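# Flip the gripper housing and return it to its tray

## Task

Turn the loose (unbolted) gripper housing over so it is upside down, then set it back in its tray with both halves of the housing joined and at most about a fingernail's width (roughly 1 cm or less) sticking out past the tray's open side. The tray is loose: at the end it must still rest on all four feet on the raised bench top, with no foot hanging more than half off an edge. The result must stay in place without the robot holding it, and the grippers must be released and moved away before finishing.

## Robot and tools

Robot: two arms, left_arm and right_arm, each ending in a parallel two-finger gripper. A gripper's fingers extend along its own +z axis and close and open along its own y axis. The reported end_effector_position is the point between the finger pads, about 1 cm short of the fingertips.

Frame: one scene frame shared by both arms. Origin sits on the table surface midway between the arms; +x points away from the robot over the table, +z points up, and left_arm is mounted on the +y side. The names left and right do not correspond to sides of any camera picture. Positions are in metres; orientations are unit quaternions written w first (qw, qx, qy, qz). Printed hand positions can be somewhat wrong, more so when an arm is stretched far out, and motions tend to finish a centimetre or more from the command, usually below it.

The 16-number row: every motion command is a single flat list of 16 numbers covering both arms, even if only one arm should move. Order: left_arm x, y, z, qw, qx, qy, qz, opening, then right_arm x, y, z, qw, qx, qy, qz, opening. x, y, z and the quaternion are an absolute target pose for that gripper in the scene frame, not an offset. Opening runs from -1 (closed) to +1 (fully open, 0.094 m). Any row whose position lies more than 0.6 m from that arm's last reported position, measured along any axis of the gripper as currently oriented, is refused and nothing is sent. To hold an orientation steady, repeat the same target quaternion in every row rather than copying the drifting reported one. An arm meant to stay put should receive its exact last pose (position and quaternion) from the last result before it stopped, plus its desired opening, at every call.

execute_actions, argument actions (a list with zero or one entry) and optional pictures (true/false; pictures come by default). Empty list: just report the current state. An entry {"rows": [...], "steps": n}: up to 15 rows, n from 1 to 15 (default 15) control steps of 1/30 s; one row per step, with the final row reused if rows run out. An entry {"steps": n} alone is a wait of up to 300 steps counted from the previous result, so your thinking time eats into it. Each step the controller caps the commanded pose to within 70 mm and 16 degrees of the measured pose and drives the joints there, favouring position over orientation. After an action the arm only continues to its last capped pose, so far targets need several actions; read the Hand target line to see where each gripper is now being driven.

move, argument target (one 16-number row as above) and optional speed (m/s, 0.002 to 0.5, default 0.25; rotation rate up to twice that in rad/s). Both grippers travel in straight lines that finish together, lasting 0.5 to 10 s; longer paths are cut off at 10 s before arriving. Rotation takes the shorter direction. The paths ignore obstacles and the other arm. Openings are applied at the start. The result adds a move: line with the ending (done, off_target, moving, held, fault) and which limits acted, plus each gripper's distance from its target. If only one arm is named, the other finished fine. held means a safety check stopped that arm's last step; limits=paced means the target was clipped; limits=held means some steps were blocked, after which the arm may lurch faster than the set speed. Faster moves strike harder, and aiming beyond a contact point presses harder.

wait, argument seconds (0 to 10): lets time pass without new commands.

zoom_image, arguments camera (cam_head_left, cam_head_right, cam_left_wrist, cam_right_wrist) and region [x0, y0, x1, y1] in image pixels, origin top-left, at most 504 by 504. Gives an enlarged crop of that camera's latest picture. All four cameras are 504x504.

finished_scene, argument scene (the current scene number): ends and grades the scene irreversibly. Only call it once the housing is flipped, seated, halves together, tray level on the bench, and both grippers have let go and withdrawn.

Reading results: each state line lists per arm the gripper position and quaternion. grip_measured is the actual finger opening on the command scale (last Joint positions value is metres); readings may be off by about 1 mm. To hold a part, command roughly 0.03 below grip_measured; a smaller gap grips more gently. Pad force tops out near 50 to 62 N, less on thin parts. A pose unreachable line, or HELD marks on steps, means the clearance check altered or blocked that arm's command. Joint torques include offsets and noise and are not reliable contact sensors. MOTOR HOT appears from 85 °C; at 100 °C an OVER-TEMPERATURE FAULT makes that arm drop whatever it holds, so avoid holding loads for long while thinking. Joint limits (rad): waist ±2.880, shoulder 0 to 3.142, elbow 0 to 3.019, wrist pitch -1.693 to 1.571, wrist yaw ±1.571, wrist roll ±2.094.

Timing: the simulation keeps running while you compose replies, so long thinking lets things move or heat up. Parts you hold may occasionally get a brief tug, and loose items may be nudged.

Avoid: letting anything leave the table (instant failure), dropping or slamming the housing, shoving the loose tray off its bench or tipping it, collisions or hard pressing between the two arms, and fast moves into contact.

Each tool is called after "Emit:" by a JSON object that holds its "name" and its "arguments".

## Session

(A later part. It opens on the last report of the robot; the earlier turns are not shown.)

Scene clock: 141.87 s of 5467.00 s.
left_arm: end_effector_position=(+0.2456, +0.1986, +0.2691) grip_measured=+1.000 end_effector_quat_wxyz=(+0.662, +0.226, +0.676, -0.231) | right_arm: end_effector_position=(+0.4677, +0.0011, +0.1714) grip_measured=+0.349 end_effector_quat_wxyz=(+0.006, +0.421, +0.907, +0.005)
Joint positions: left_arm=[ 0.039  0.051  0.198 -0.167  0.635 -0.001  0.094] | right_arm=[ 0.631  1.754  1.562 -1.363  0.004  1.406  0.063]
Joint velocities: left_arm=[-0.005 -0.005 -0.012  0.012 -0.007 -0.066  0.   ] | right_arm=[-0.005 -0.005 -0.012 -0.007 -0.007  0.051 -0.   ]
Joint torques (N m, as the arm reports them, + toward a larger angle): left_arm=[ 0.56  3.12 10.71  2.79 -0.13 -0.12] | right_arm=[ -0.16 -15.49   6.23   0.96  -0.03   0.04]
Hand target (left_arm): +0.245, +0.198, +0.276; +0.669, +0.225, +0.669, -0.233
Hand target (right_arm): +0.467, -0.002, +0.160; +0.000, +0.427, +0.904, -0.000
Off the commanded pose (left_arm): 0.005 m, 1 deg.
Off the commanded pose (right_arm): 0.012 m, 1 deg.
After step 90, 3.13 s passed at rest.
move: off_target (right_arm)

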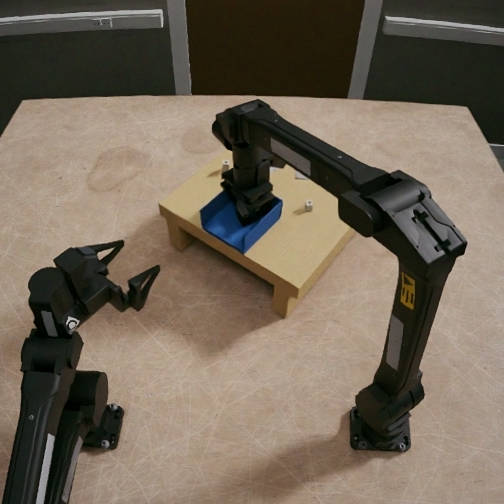

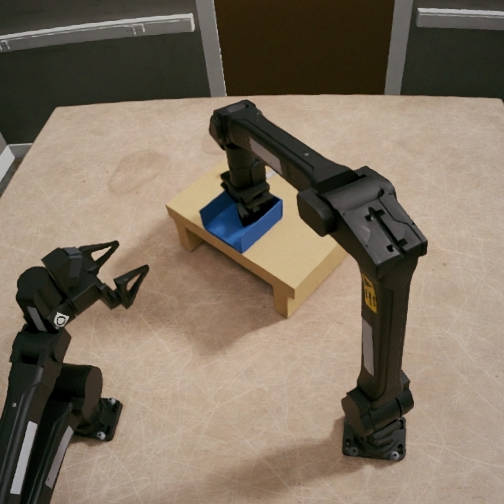

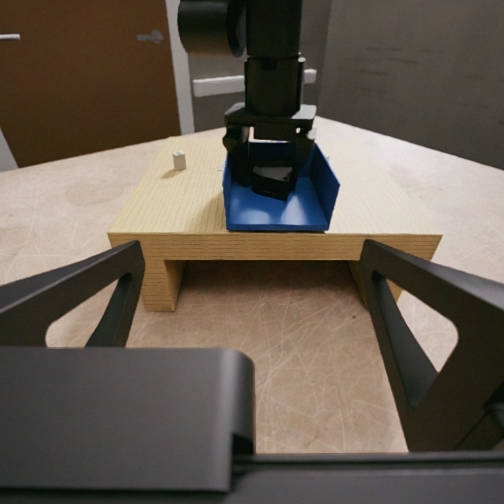

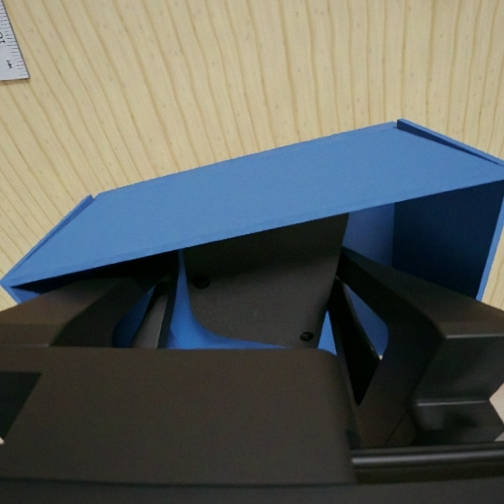

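Emit:
{"name": "move", "arguments": {"target": [0.25,0.2,0.27,0.670,0.227,0.670,-0.227,1,0.465,-0.001,0.166,0,0.427,0.904,0,0.02], "speed": 0.02}}

Emit:
{"name": "zoom_image", "arguments": {"camera": "cam_left_wrist", "region": [200, 110, 360, 250]}}

Scene clock: 145.53 s of 5467.00 s.
left_arm: end_effector_position=(+0.2480, +0.1983, +0.2674) grip_measured=+1.000 end_effector_quat_wxyz=(+0.664, +0.226, +0.674, -0.232) | right_arm: end_effector_position=(+0.4676, +0.0012, +0.1716) grip_measured=+0.090 end_effector_quat_wxyz=(+0.006, +0.421, +0.907, +0.005)
Joint positions: left_arm=[ 0.039  0.066  0.189 -0.135  0.638 -0.004  0.094] | right_arm=[ 0.631  1.754  1.562 -1.363  0.004  1.408  0.051]
Joint velocities: left_arm=[ 0.005 -0.005 -0.007 -0.007 -0.022 -0.081  0.   ] | right_arm=[ 0.005 -0.015 -0.012 -0.002  0.007  0.007 -0.001]
Joint torques (N m, as the arm reports them, + toward a larger angle): left_arm=[ 2.02  3.9  10.61  2.94  0.06  0.01] | right_arm=[  0.07 -16.04   6.8    0.46  -0.04   0.04]
Hand target (left_arm): +0.250, +0.200, +0.270; +0.670, +0.227, +0.670, -0.227
Hand target (right_arm): +0.465, -0.001, +0.166; -0.000, +0.427, +0.904, -0.000
Off the commanded pose (left_arm): 0.004 m, 1 deg.
Off the commanded pose (right_arm): 0.007 m, 1 deg.
move: done

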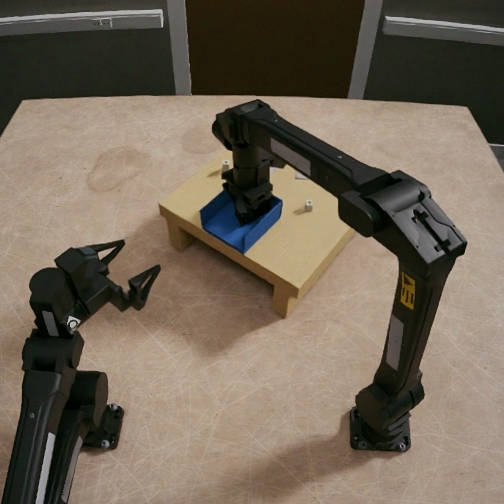

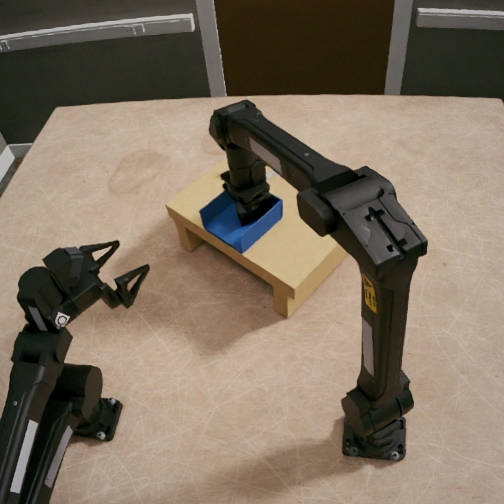

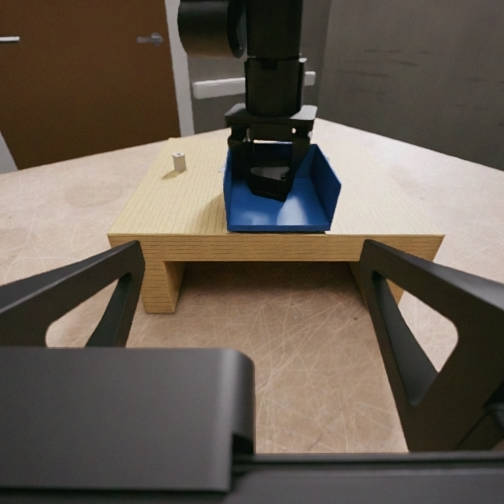

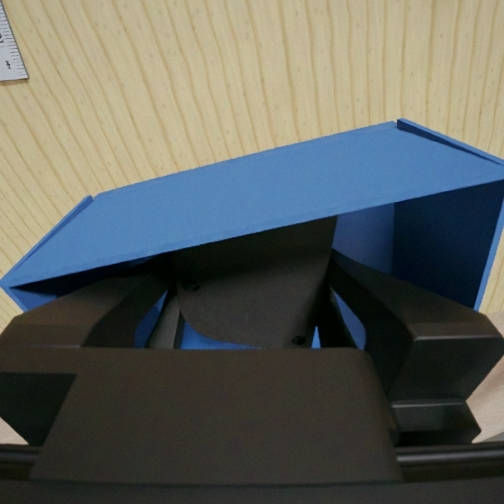

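Region (200, 110, 360, 250) of cam_left_wrist's 504x504 image, scaled by 3.150, with more detail than that image has; it fills the top 441 rows of this view, and the rest is white.

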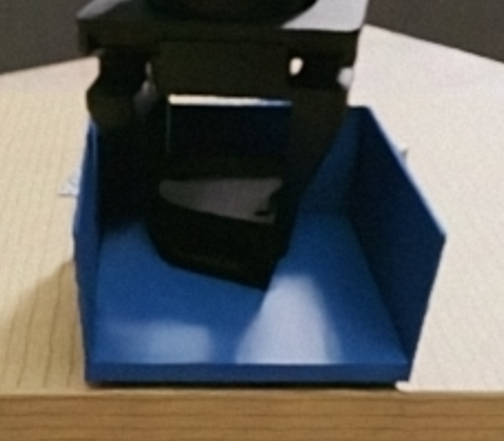

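Emit:
{"name": "move", "arguments": {"target": [0.3,0.13,0.2,0.670,0.227,0.670,-0.227,1,0.438,0.022,0.170,0,0.36,0.933,0,0.05], "speed": 0.04}}

Emit:
{"name": "zoom_image", "arguments": {"camera": "cam_left_wrist", "region": [150, 60, 370, 250]}}

Scene clock: 150.77 s of 5467.00 s.
left_arm: end_effector_position=(+0.3051, +0.1305, +0.1942) grip_measured=+1.000 end_effector_quat_wxyz=(+0.664, +0.224, +0.676, -0.226) | right_arm: end_effector_position=(+0.4450, +0.0198, +0.1716) grip_measured=+0.090 end_effector_quat_wxyz=(+0.004, +0.370, +0.929, +0.002)
Joint positions: left_arm=[-0.365  0.835  0.091  0.728  0.222 -0.004  0.094] | right_arm=[ 0.683  1.735  1.535 -1.363  0.004  1.348  0.051]
Joint velocities: left_arm=[-0.005 -0.015 -0.022  0.007  0.022  0.007  0.   ] | right_arm=[ 0.005 -0.005  0.002  0.012 -0.051  0.022 -0.   ]
Joint torques (N m, as the arm reports them, + toward a larger angle): left_arm=[ 0.46 -0.7   8.58  3.12 -0.13 -0.08] | right_arm=[  1.27 -16.49   6.66   0.43  -0.09  -0.18]
Hand target (left_arm): +0.304, +0.128, +0.199; +0.670, +0.224, +0.670, -0.230
Hand target (right_arm): +0.438, +0.022, +0.170; -0.001, +0.360, +0.933, +0.000
Off the commanded pose (left_arm): 0.008 m, 1 deg.
Off the commanded pose (right_arm): 0.007 m, 1 deg.
move: done

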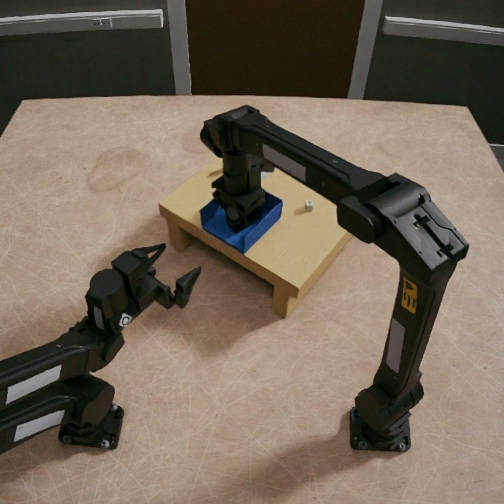

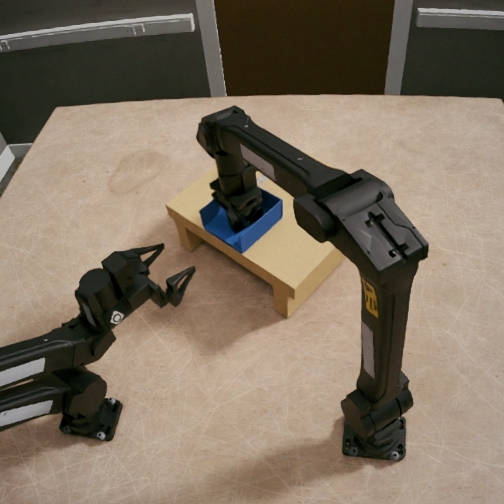

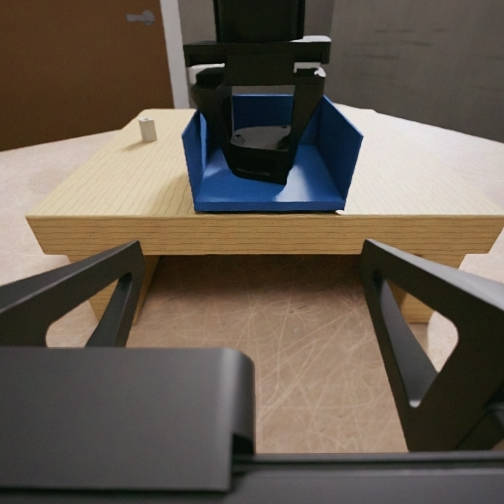

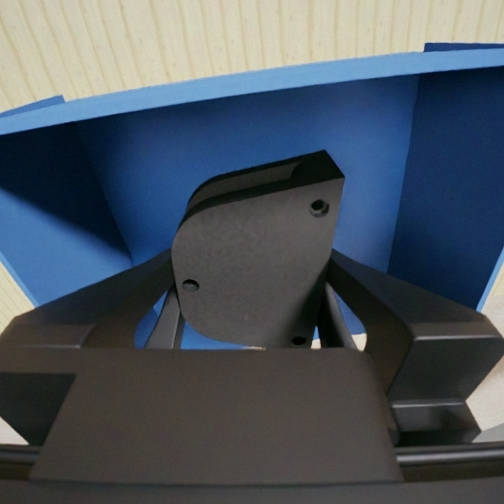

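Region (150, 60, 370, 250) of cam_left_wrist's 504x504 image, scaled by 2.291, with more detail than that image has; it fills the top 435 rows of this view, and the rest is white.

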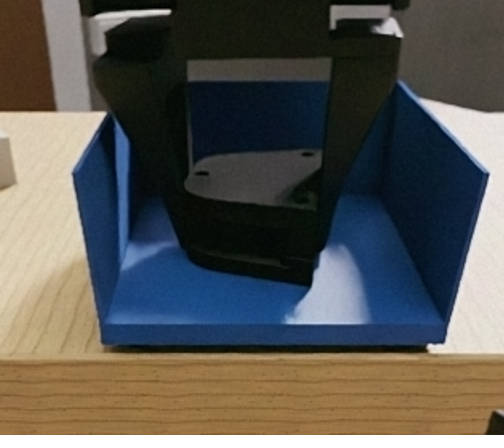

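Emit:
{"name": "move", "arguments": {"target": [0.32,0.10,0.18,0.634,0.634,0.313,0.313,0.3,0.399,0.045,0.170,0,0.438,0.899,0,0.05], "speed": 0.25}}

Scene clock: 161.83 s of 5467.00 s.
left_arm: end_effector_position=(+0.3115, +0.1079, +0.1621) grip_measured=+0.302 end_effector_quat_wxyz=(+0.622, +0.643, +0.329, +0.302) | right_arm: end_effector_position=(+0.4034, +0.0424, +0.1715) grip_measured=+0.090 end_effector_quat_wxyz=(+0.000, +0.438, +0.899, -0.002)
Joint positions: left_arm=[-0.462  1.126  0.091  0.989  0.122  1.556  0.061] | right_arm=[ 0.766  1.69   1.477 -1.361  0.002  1.579  0.051]
Joint velocities: left_arm=[-0.005 -0.015 -0.012  0.002  0.007  0.081  0.   ] | right_arm=[-0.015 -0.015  0.002 -0.017 -0.007 -0.022 -0.002]
Joint torques (N m, as the arm reports them, + toward a larger angle): left_arm=[ 0.51 -2.9   9.22  3.18 -0.02 -0.03] | right_arm=[  1.18 -15.72   6.63   0.79  -0.07   0.04]
Hand target (left_arm): +0.320, +0.100, +0.179; +0.634, +0.634, +0.314, +0.312
Hand target (right_arm): +0.399, +0.046, +0.170; -0.001, +0.438, +0.899, +0.000
Off the commanded pose (left_arm): 0.021 m, 3 deg.
Off the commanded pose (right_arm): 0.005 m, 0 deg.
After step 90, 4.37 s passed at rest.
move: off_target (left_arm)

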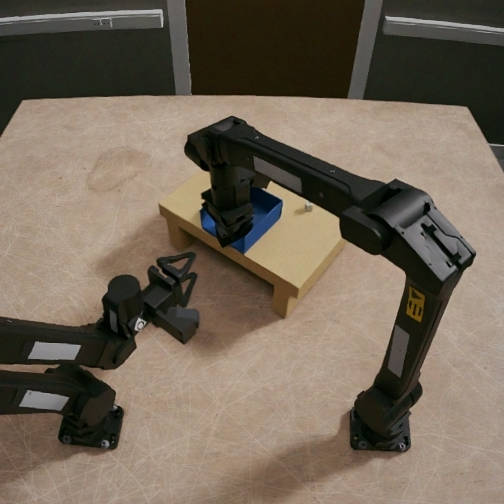

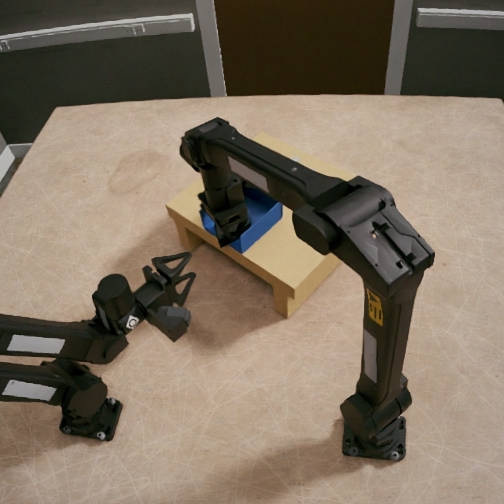

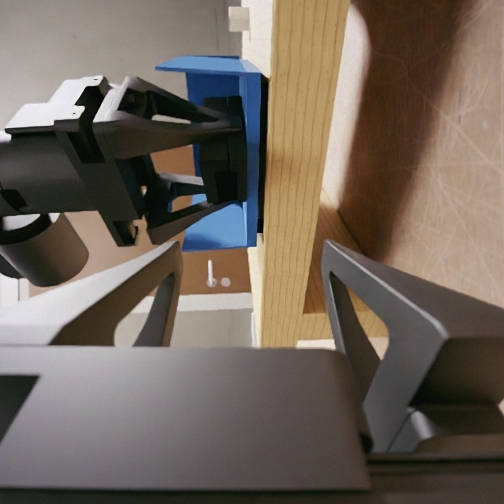

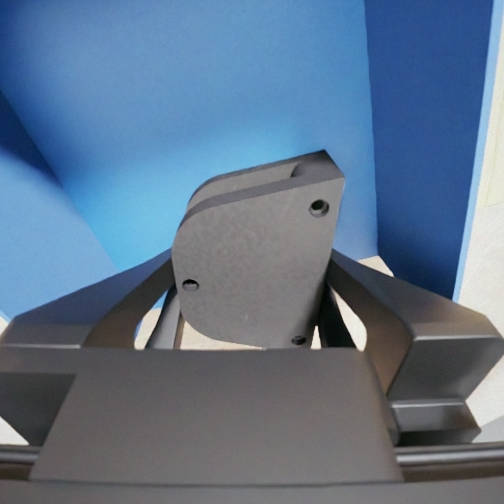

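Emit:
{"name": "zoom_image", "arguments": {"camera": "cam_left_wrist", "region": [130, 40, 350, 270]}}

Emit:
{"name": "zoom_image", "arguments": {"camera": "cam_head_right", "region": [140, 180, 300, 320]}}

Region (130, 40, 350, 270) of cam_left_wrist's 504x504 image, scaled by 2.191, with more detail than that image has; it fills the left 482 columns of this view, and the rest is white.

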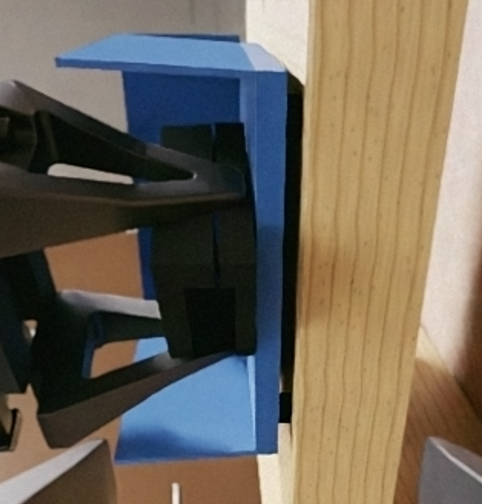

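Region (140, 180, 300, 320) of cam_head_right's 504x504 image, scaled by 3.150, with more detail than that image has; it fills the top 441 rows of this view, and the rest is white.

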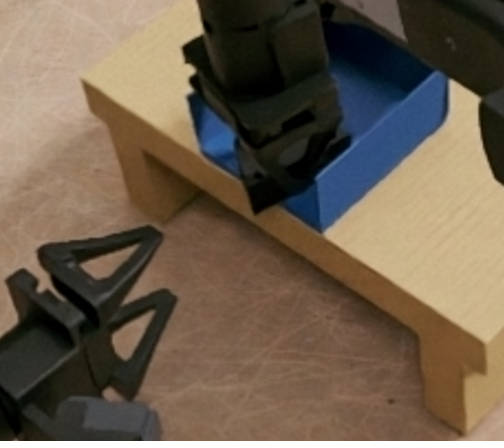

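Emit:
{"name": "move", "arguments": {"target": [0.354,0.072,0.195,0.645,0.623,0.30,0.325,0.1,0.399,0.045,0.170,0,0.438,0.899,0,0.05], "speed": 0.06}}

Scene clock: 169.53 s of 5467.00 s.
left_arm: end_effector_position=(+0.3467, +0.0805, +0.1807) grip_measured=+0.102 end_effector_quat_wxyz=(+0.634, +0.633, +0.313, +0.316) | right_arm: end_effector_position=(+0.4034, +0.0424, +0.1715) grip_measured=+0.090 end_effector_quat_wxyz=(+0.000, +0.438, +0.899, -0.002)
Joint positions: left_arm=[-0.486  1.258  0.206  1.055  0.102  1.573  0.052] | right_arm=[ 0.766  1.69   1.477 -1.361  0.002  1.579  0.051]
Joint velocities: left_arm=[ 0.005 -0.015  0.007 -0.002 -0.007 -0.022  0.001] | right_arm=[ 0.005  0.005  0.002 -0.012 -0.007  0.066  0.   ]
Joint torques (N m, as the arm reports them, + toward a larger angle): left_arm=[ 0.48 -4.3   8.69  3.13 -0.15 -0.08] | right_arm=[  1.07 -15.77   6.55   0.84   0.02   0.04]
Hand target (left_arm): +0.353, +0.073, +0.195; +0.645, +0.623, +0.300, +0.325
Hand target (right_arm): +0.399, +0.045, +0.170; -0.000, +0.438, +0.899, -0.000
Off the commanded pose (left_arm): 0.018 m, 2 deg.
Off the commanded pose (right_arm): 0.005 m, 0 deg.
After step 90, 3.30 s passed at rest.
move: off_target (left_arm)

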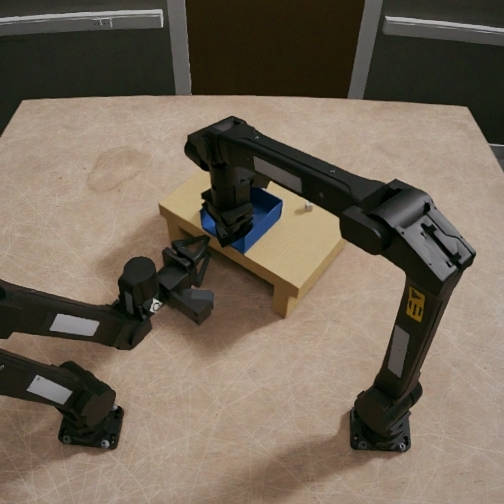

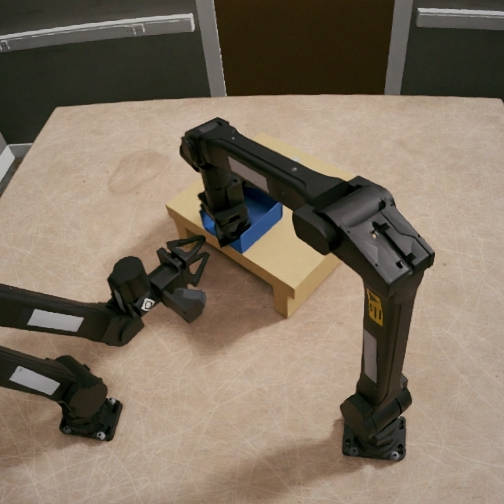

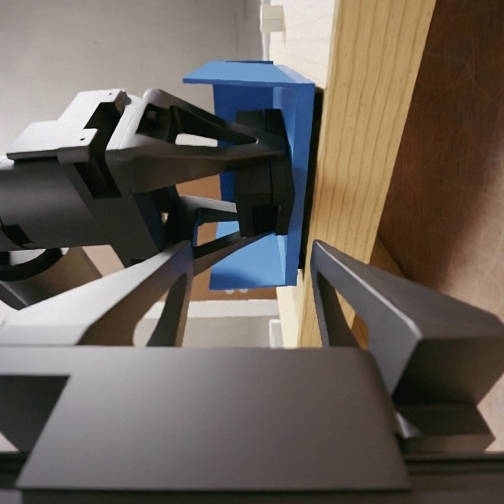

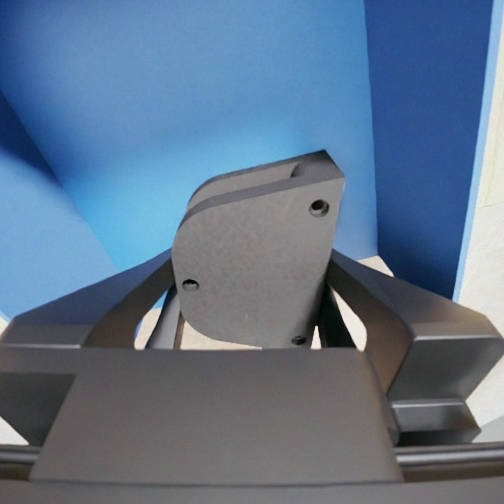

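Emit:
{"name": "zoom_image", "arguments": {"camera": "cam_left_wrist", "region": [170, 60, 390, 300]}}

Emit:
{"name": "zoom_image", "arguments": {"camera": "cam_head_left", "region": [160, 200, 270, 300]}}

Region (170, 60, 390, 300) of cam_left_wrist's 504x504 image, scaled by 2.100, with more detail than that image has; it fills the left 462 columns of this view, and the rest is white.

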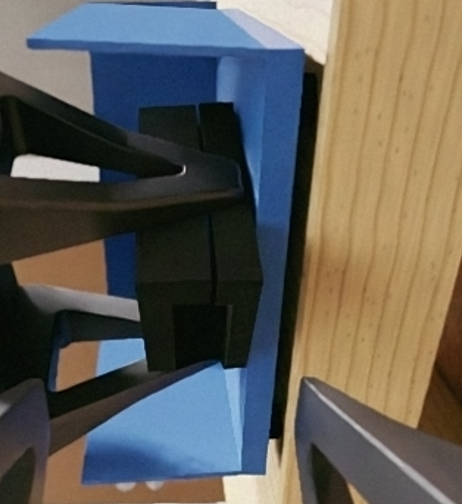

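Region (160, 200, 270, 300) of cam_head_left's 504x504 image, scaled by 4.582, with more detail than that image has; it fills the top 458 rows of this view, and the rest is white.

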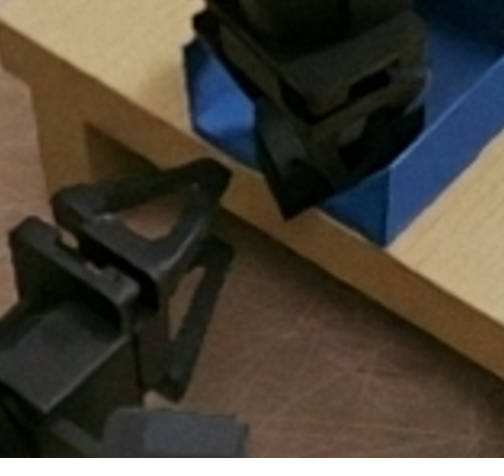

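Emit:
{"name": "move", "arguments": {"target": [0.372,0.046,0.190,0.645,0.623,0.30,0.325,-0.05,0.399,0.045,0.170,0,0.438,0.899,0,0.05], "speed": 0.03}}

Emit:
{"name": "zoom_image", "arguments": {"camera": "cam_head_left", "region": [160, 190, 280, 300]}}

Scene clock: 178.90 s of 5467.00 s.
left_arm: end_effector_position=(+0.3647, +0.0547, +0.1765) grip_measured=-0.048 end_effector_quat_wxyz=(+0.634, +0.633, +0.312, +0.316) | right_arm: end_effector_position=(+0.4034, +0.0424, +0.1715) grip_measured=+0.090 end_effector_quat_wxyz=(+0.000, +0.438, +0.899, -0.002)
Joint positions: left_arm=[-0.534  1.371  0.277  1.098  0.055  1.575  0.045] | right_arm=[ 0.766  1.69   1.477 -1.361  0.002  1.579  0.051]
Joint velocities: left_arm=[ 0.005 -0.015 -0.017 -0.002 -0.066 -0.037 -0.001] | right_arm=[-0.005 -0.005  0.007 -0.007 -0.022 -0.066 -0.001]
Joint torques (N m, as the arm reports them, + toward a larger angle): left_arm=[ 0.6  -5.61  8.39  3.07 -0.15  0.  ] | right_arm=[  1.08 -15.78   6.54   0.82   0.02   0.04]
Hand target (left_arm): +0.371, +0.046, +0.190; +0.645, +0.623, +0.300, +0.324
Hand target (right_arm): +0.399, +0.045, +0.170; -0.000, +0.438, +0.899, -0.000
Off the commanded pose (left_arm): 0.018 m, 2 deg.
Off the commanded pose (right_arm): 0.005 m, 0 deg.
After step 90, 4.63 s passed at rest.
move: off_target (left_arm)

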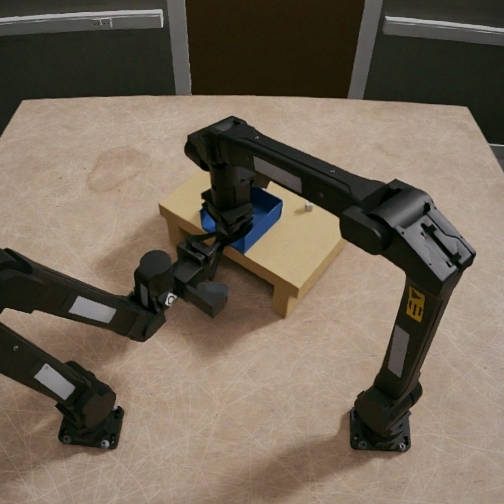

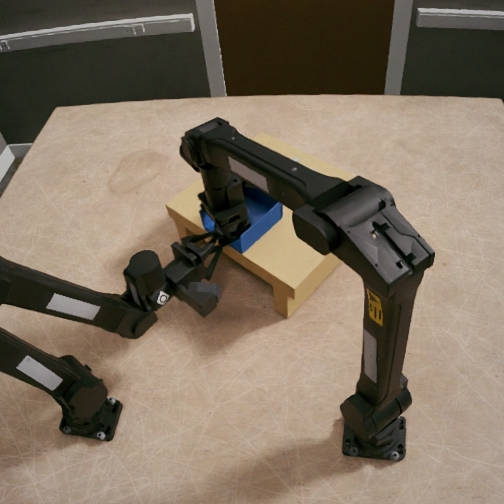

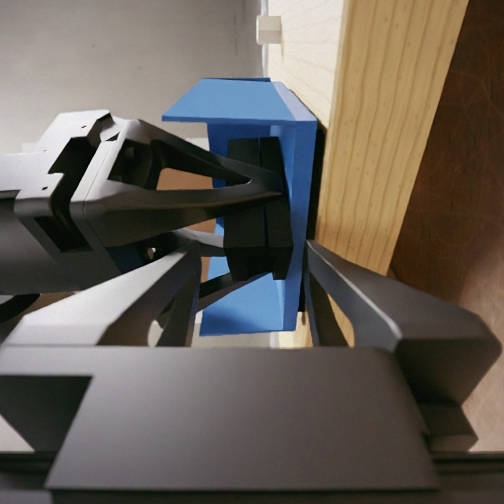

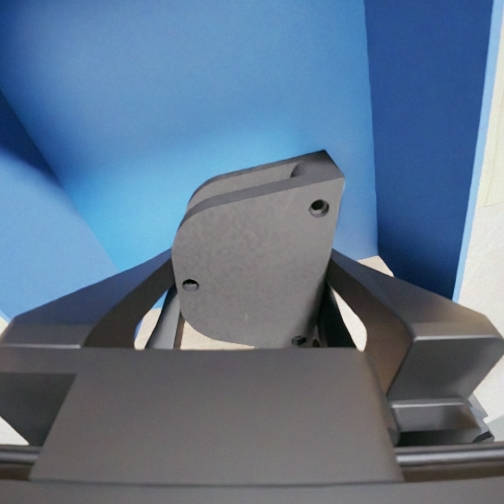

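Region (160, 190, 280, 300) of cam_head_left's 504x504 image, scaled by 4.200, with more detail than that image has; it fills the top 462 rows of this view, and the rest is white.

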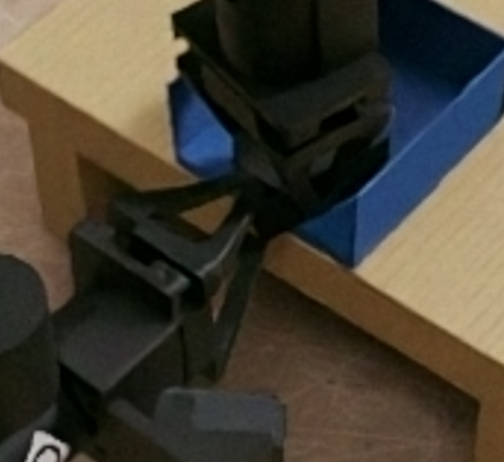

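Emit:
{"name": "move", "arguments": {"target": [0.387,0.043,0.188,0.645,0.623,0.30,0.325,-0.2,0.399,0.045,0.170,0,0.438,0.899,0,0.05], "speed": 0.02}}

Scene clock: 183.97 s of 5467.00 s.
left_arm: end_effector_position=(+0.3758, +0.0465, +0.1753) grip_measured=-0.198 end_effector_quat_wxyz=(+0.636, +0.635, +0.308, +0.313) | right_arm: end_effector_position=(+0.4034, +0.0424, +0.1715) grip_measured=+0.090 end_effector_quat_wxyz=(+0.000, +0.438, +0.899, -0.002)
Joint positions: left_arm=[-0.529  1.414  0.312  1.106  0.071  1.576  0.038] | right_arm=[ 0.766  1.69   1.477 -1.361  0.002  1.579  0.051]
Joint velocities: left_arm=[-0.015  0.005  0.007  0.012 -0.095 -0.022 -0.001] | right_arm=[-0.005 -0.015 -0.002  0.012  0.037 -0.022  0.   ]
Joint torques (N m, as the arm reports them, + toward a larger angle): left_arm=[ 2.   -6.28  8.39  3.12  0.05 -0.03] | right_arm=[  1.07 -15.77   6.57   0.81   0.02   0.03]
Hand target (left_arm): +0.386, +0.044, +0.188; +0.645, +0.623, +0.300, +0.325
Hand target (right_arm): +0.399, +0.045, +0.170; -0.000, +0.438, +0.899, -0.000
Off the commanded pose (left_arm): 0.017 m, 2 deg.
Off the commanded pose (right_arm): 0.005 m, 0 deg.
After step 90, 0.43 s passed at rest.
move: off_target (left_arm)

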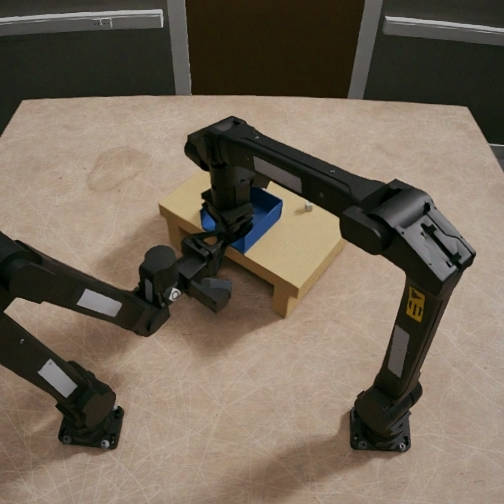

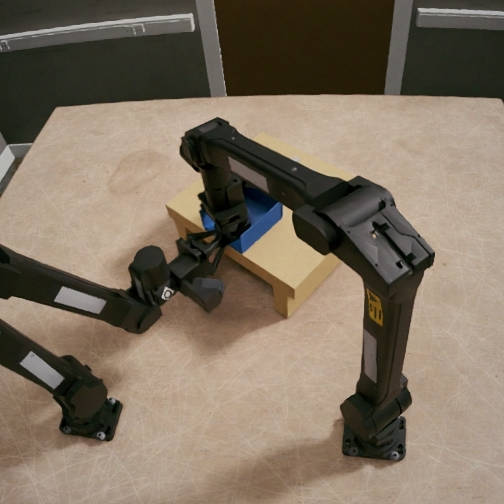

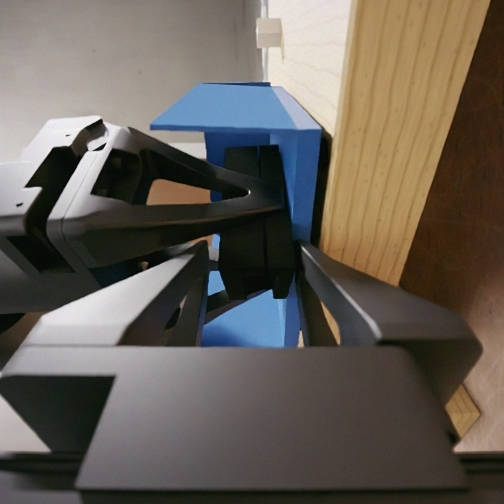

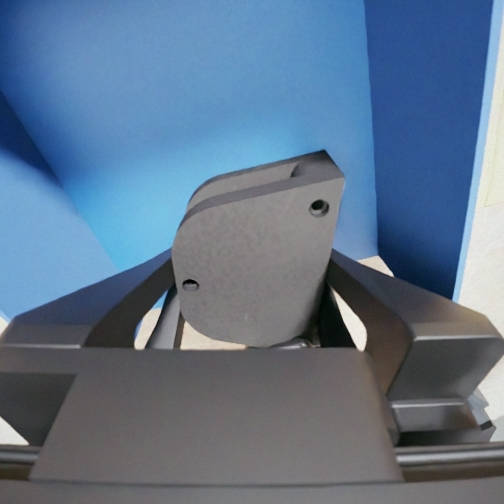

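Emit:
{"name": "move", "arguments": {"target": [0.391,0.047,0.187,0.645,0.623,0.30,0.325,-0.25,0.387,0.054,0.170,0,0.438,0.899,0,0.05], "speed": 0.015}}

Scene clock: 189.00 s of 5467.00 s.
left_arm: end_effector_position=(+0.3790, +0.0509, +0.1737) grip_measured=-0.248 end_effector_quat_wxyz=(+0.635, +0.635, +0.309, +0.313) | right_arm: end_effector_position=(+0.3915, +0.0511, +0.1714) grip_measured=+0.090 end_effector_quat_wxyz=(+0.000, +0.438, +0.899, -0.002)
Joint positions: left_arm=[-0.509  1.421  0.312  1.111  0.09   1.576  0.035] | right_arm=[ 0.794  1.681  1.464 -1.358  0.002  1.607  0.051]
Joint velocities: left_arm=[ 0.005 -0.005 -0.002 -0.007  0.022 -0.022 -0.   ] | right_arm=[ 0.005  0.005  0.002 -0.007  0.022  0.007 -0.001]
Joint torques (N m, as the arm reports them, + toward a larger angle): left_arm=[ 2.07 -6.39  8.55  3.09  0.05 -0.05] | right_arm=[  1.09 -15.53   6.61   0.82  -0.01   0.04]
Hand target (left_arm): +0.390, +0.048, +0.187; +0.645, +0.623, +0.300, +0.325
Hand target (right_arm): +0.387, +0.054, +0.170; -0.001, +0.438, +0.899, -0.000
Off the commanded pose (left_arm): 0.018 m, 2 deg.
Off the commanded pose (right_arm): 0.006 m, 0 deg.
After step 90, 0.40 s passed at rest.
move: off_target (left_arm)

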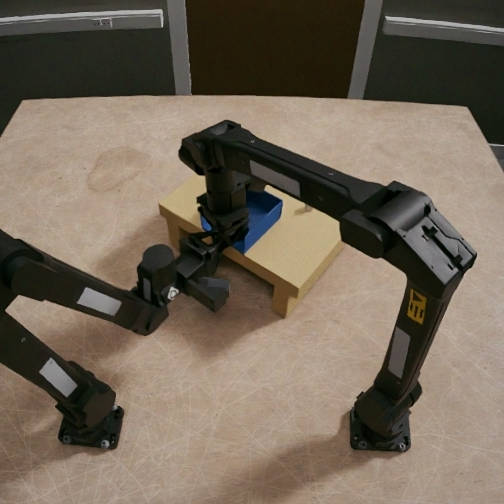

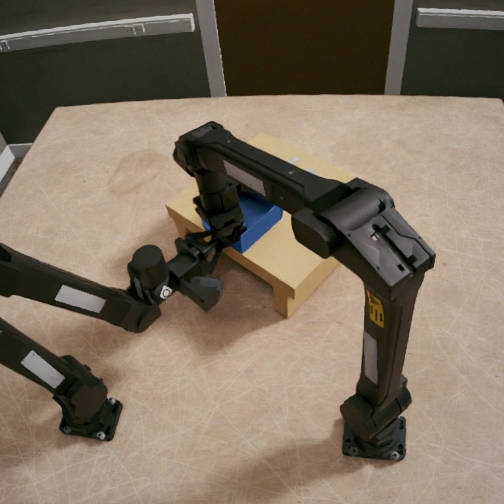

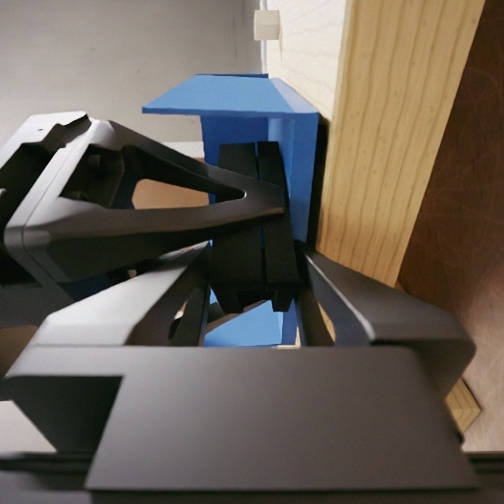

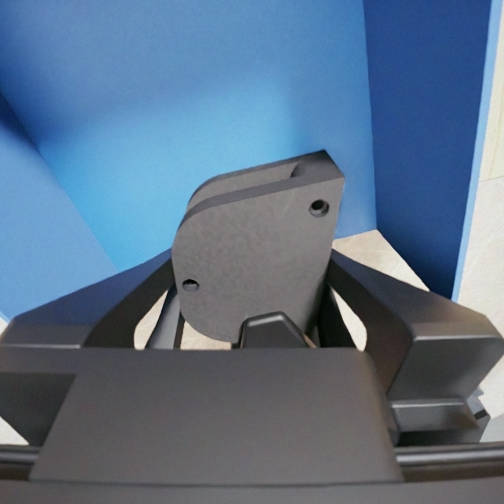

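Emit:
{"name": "move", "arguments": {"target": [0.391,0.047,0.187,0.645,0.623,0.30,0.325,-0.46,0.387,0.054,0.170,0,0.438,0.899,0,0.05], "speed": 0.05}}

Emit:
{"name": "move", "arguments": {"target": [0.391,0.047,0.187,0.645,0.623,0.30,0.325,-0.46,0.387,0.054,0.170,0,0.438,0.899,0,0.35], "speed": 0.05}}

Scene clock: 192.03 s of 5467.00 s.
left_arm: end_effector_position=(+0.3791, +0.0510, +0.1738) grip_measured=-0.442 end_effector_quat_wxyz=(+0.636, +0.635, +0.310, +0.312) | right_arm: end_effector_position=(+0.3915, +0.0512, +0.1718) grip_measured=+0.090 end_effector_quat_wxyz=(+0.000, +0.438, +0.899, -0.002)
Joint positions: left_arm=[-0.509  1.421  0.312  1.112  0.09   1.573  0.026] | right_arm=[ 0.794  1.68   1.464 -1.358  0.002  1.608  0.051]
Joint velocities: left_arm=[-0.005 -0.005 -0.022 -0.002  0.007 -0.051 -0.001] | right_arm=[ 0.005  0.005 -0.012 -0.002  0.022 -0.051 -0.   ]
Joint torques (N m, as the arm reports them, + toward a larger angle): left_arm=[ 1.81 -6.43  8.56  3.08  0.05 -0.01] | right_arm=[  1.16 -15.45   6.61   0.79   0.02   0.04]
Hand target (left_arm): +0.390, +0.048, +0.187; +0.645, +0.623, +0.300, +0.325
Hand target (right_arm): +0.387, +0.054, +0.170; -0.000, +0.438, +0.899, -0.000
Off the commanded pose (left_arm): 0.018 m, 3 deg.
Off the commanded pose (right_arm): 0.006 m, 0 deg.
move: off_target (left_arm)

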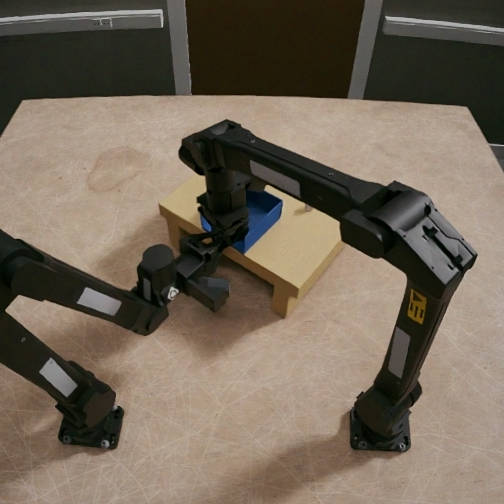

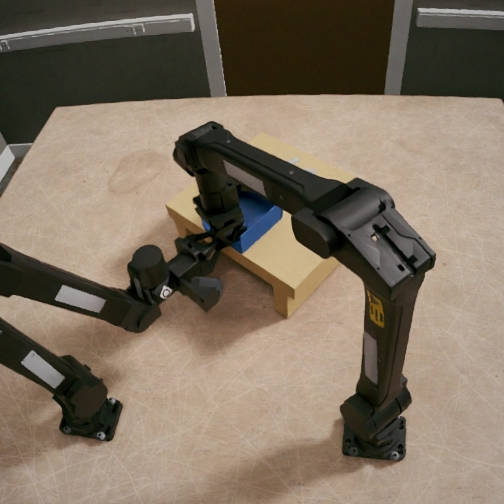

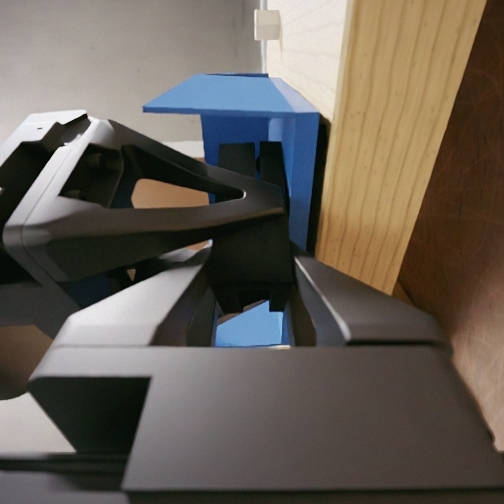

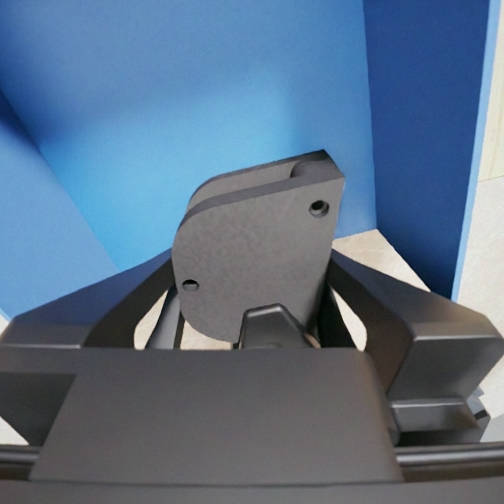

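Scene clock: 192.73 s of 5467.00 s.
left_arm: end_effector_position=(+0.3791, +0.0510, +0.1738) grip_measured=-0.444 end_effector_quat_wxyz=(+0.636, +0.635, +0.309, +0.312) | right_arm: end_effector_position=(+0.3915, +0.0512, +0.1718) grip_measured=+0.349 end_effector_quat_wxyz=(+0.000, +0.438, +0.899, -0.002)
Joint positions: left_arm=[-0.509  1.421  0.312  1.112  0.09   1.574  0.026] | right_arm=[ 0.794  1.68   1.464 -1.358  0.002  1.608  0.063]
Joint velocities: left_arm=[-0.015  0.005  0.007  0.007 -0.007 -0.037 -0.   ] | right_arm=[-0.005 -0.005  0.002 -0.002 -0.007  0.007  0.   ]
Joint torques (N m, as the arm reports them, + toward a larger angle): left_arm=[ 1.86 -6.27  8.5   3.06  0.03 -0.02] | right_arm=[  1.12 -15.44   6.63   0.79   0.02   0.04]
Hand target (left_arm): +0.390, +0.048, +0.187; +0.645, +0.623, +0.300, +0.325
Hand target (right_arm): +0.387, +0.054, +0.170; -0.000, +0.438, +0.899, -0.000
Off the commanded pose (left_arm): 0.018 m, 2 deg.
Off the commanded pose (right_arm): 0.006 m, 0 deg.
move: off_target (left_arm)

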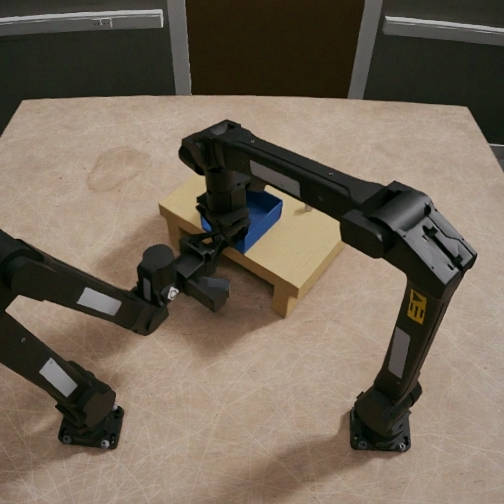

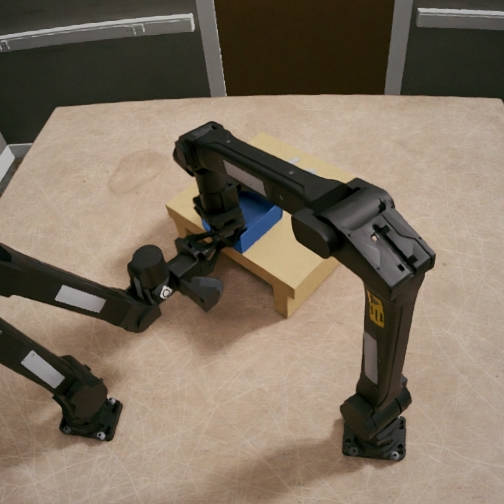

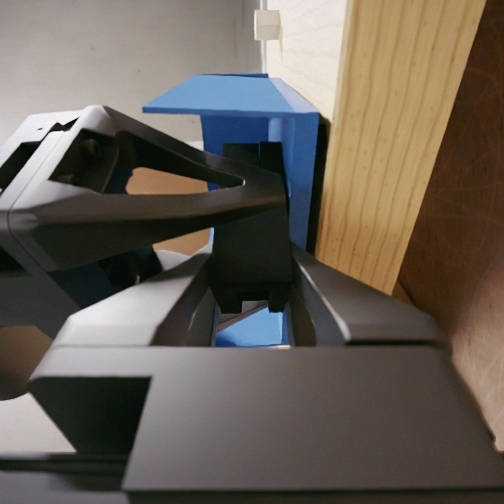

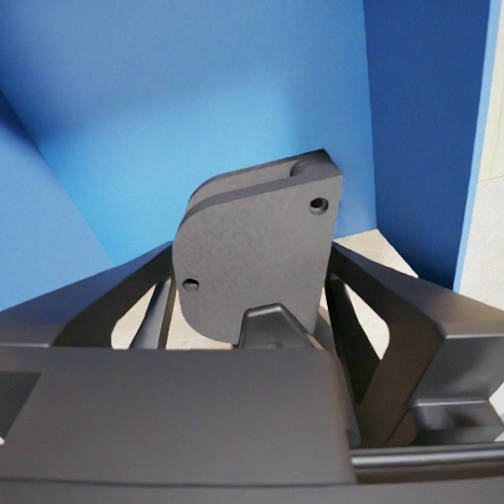

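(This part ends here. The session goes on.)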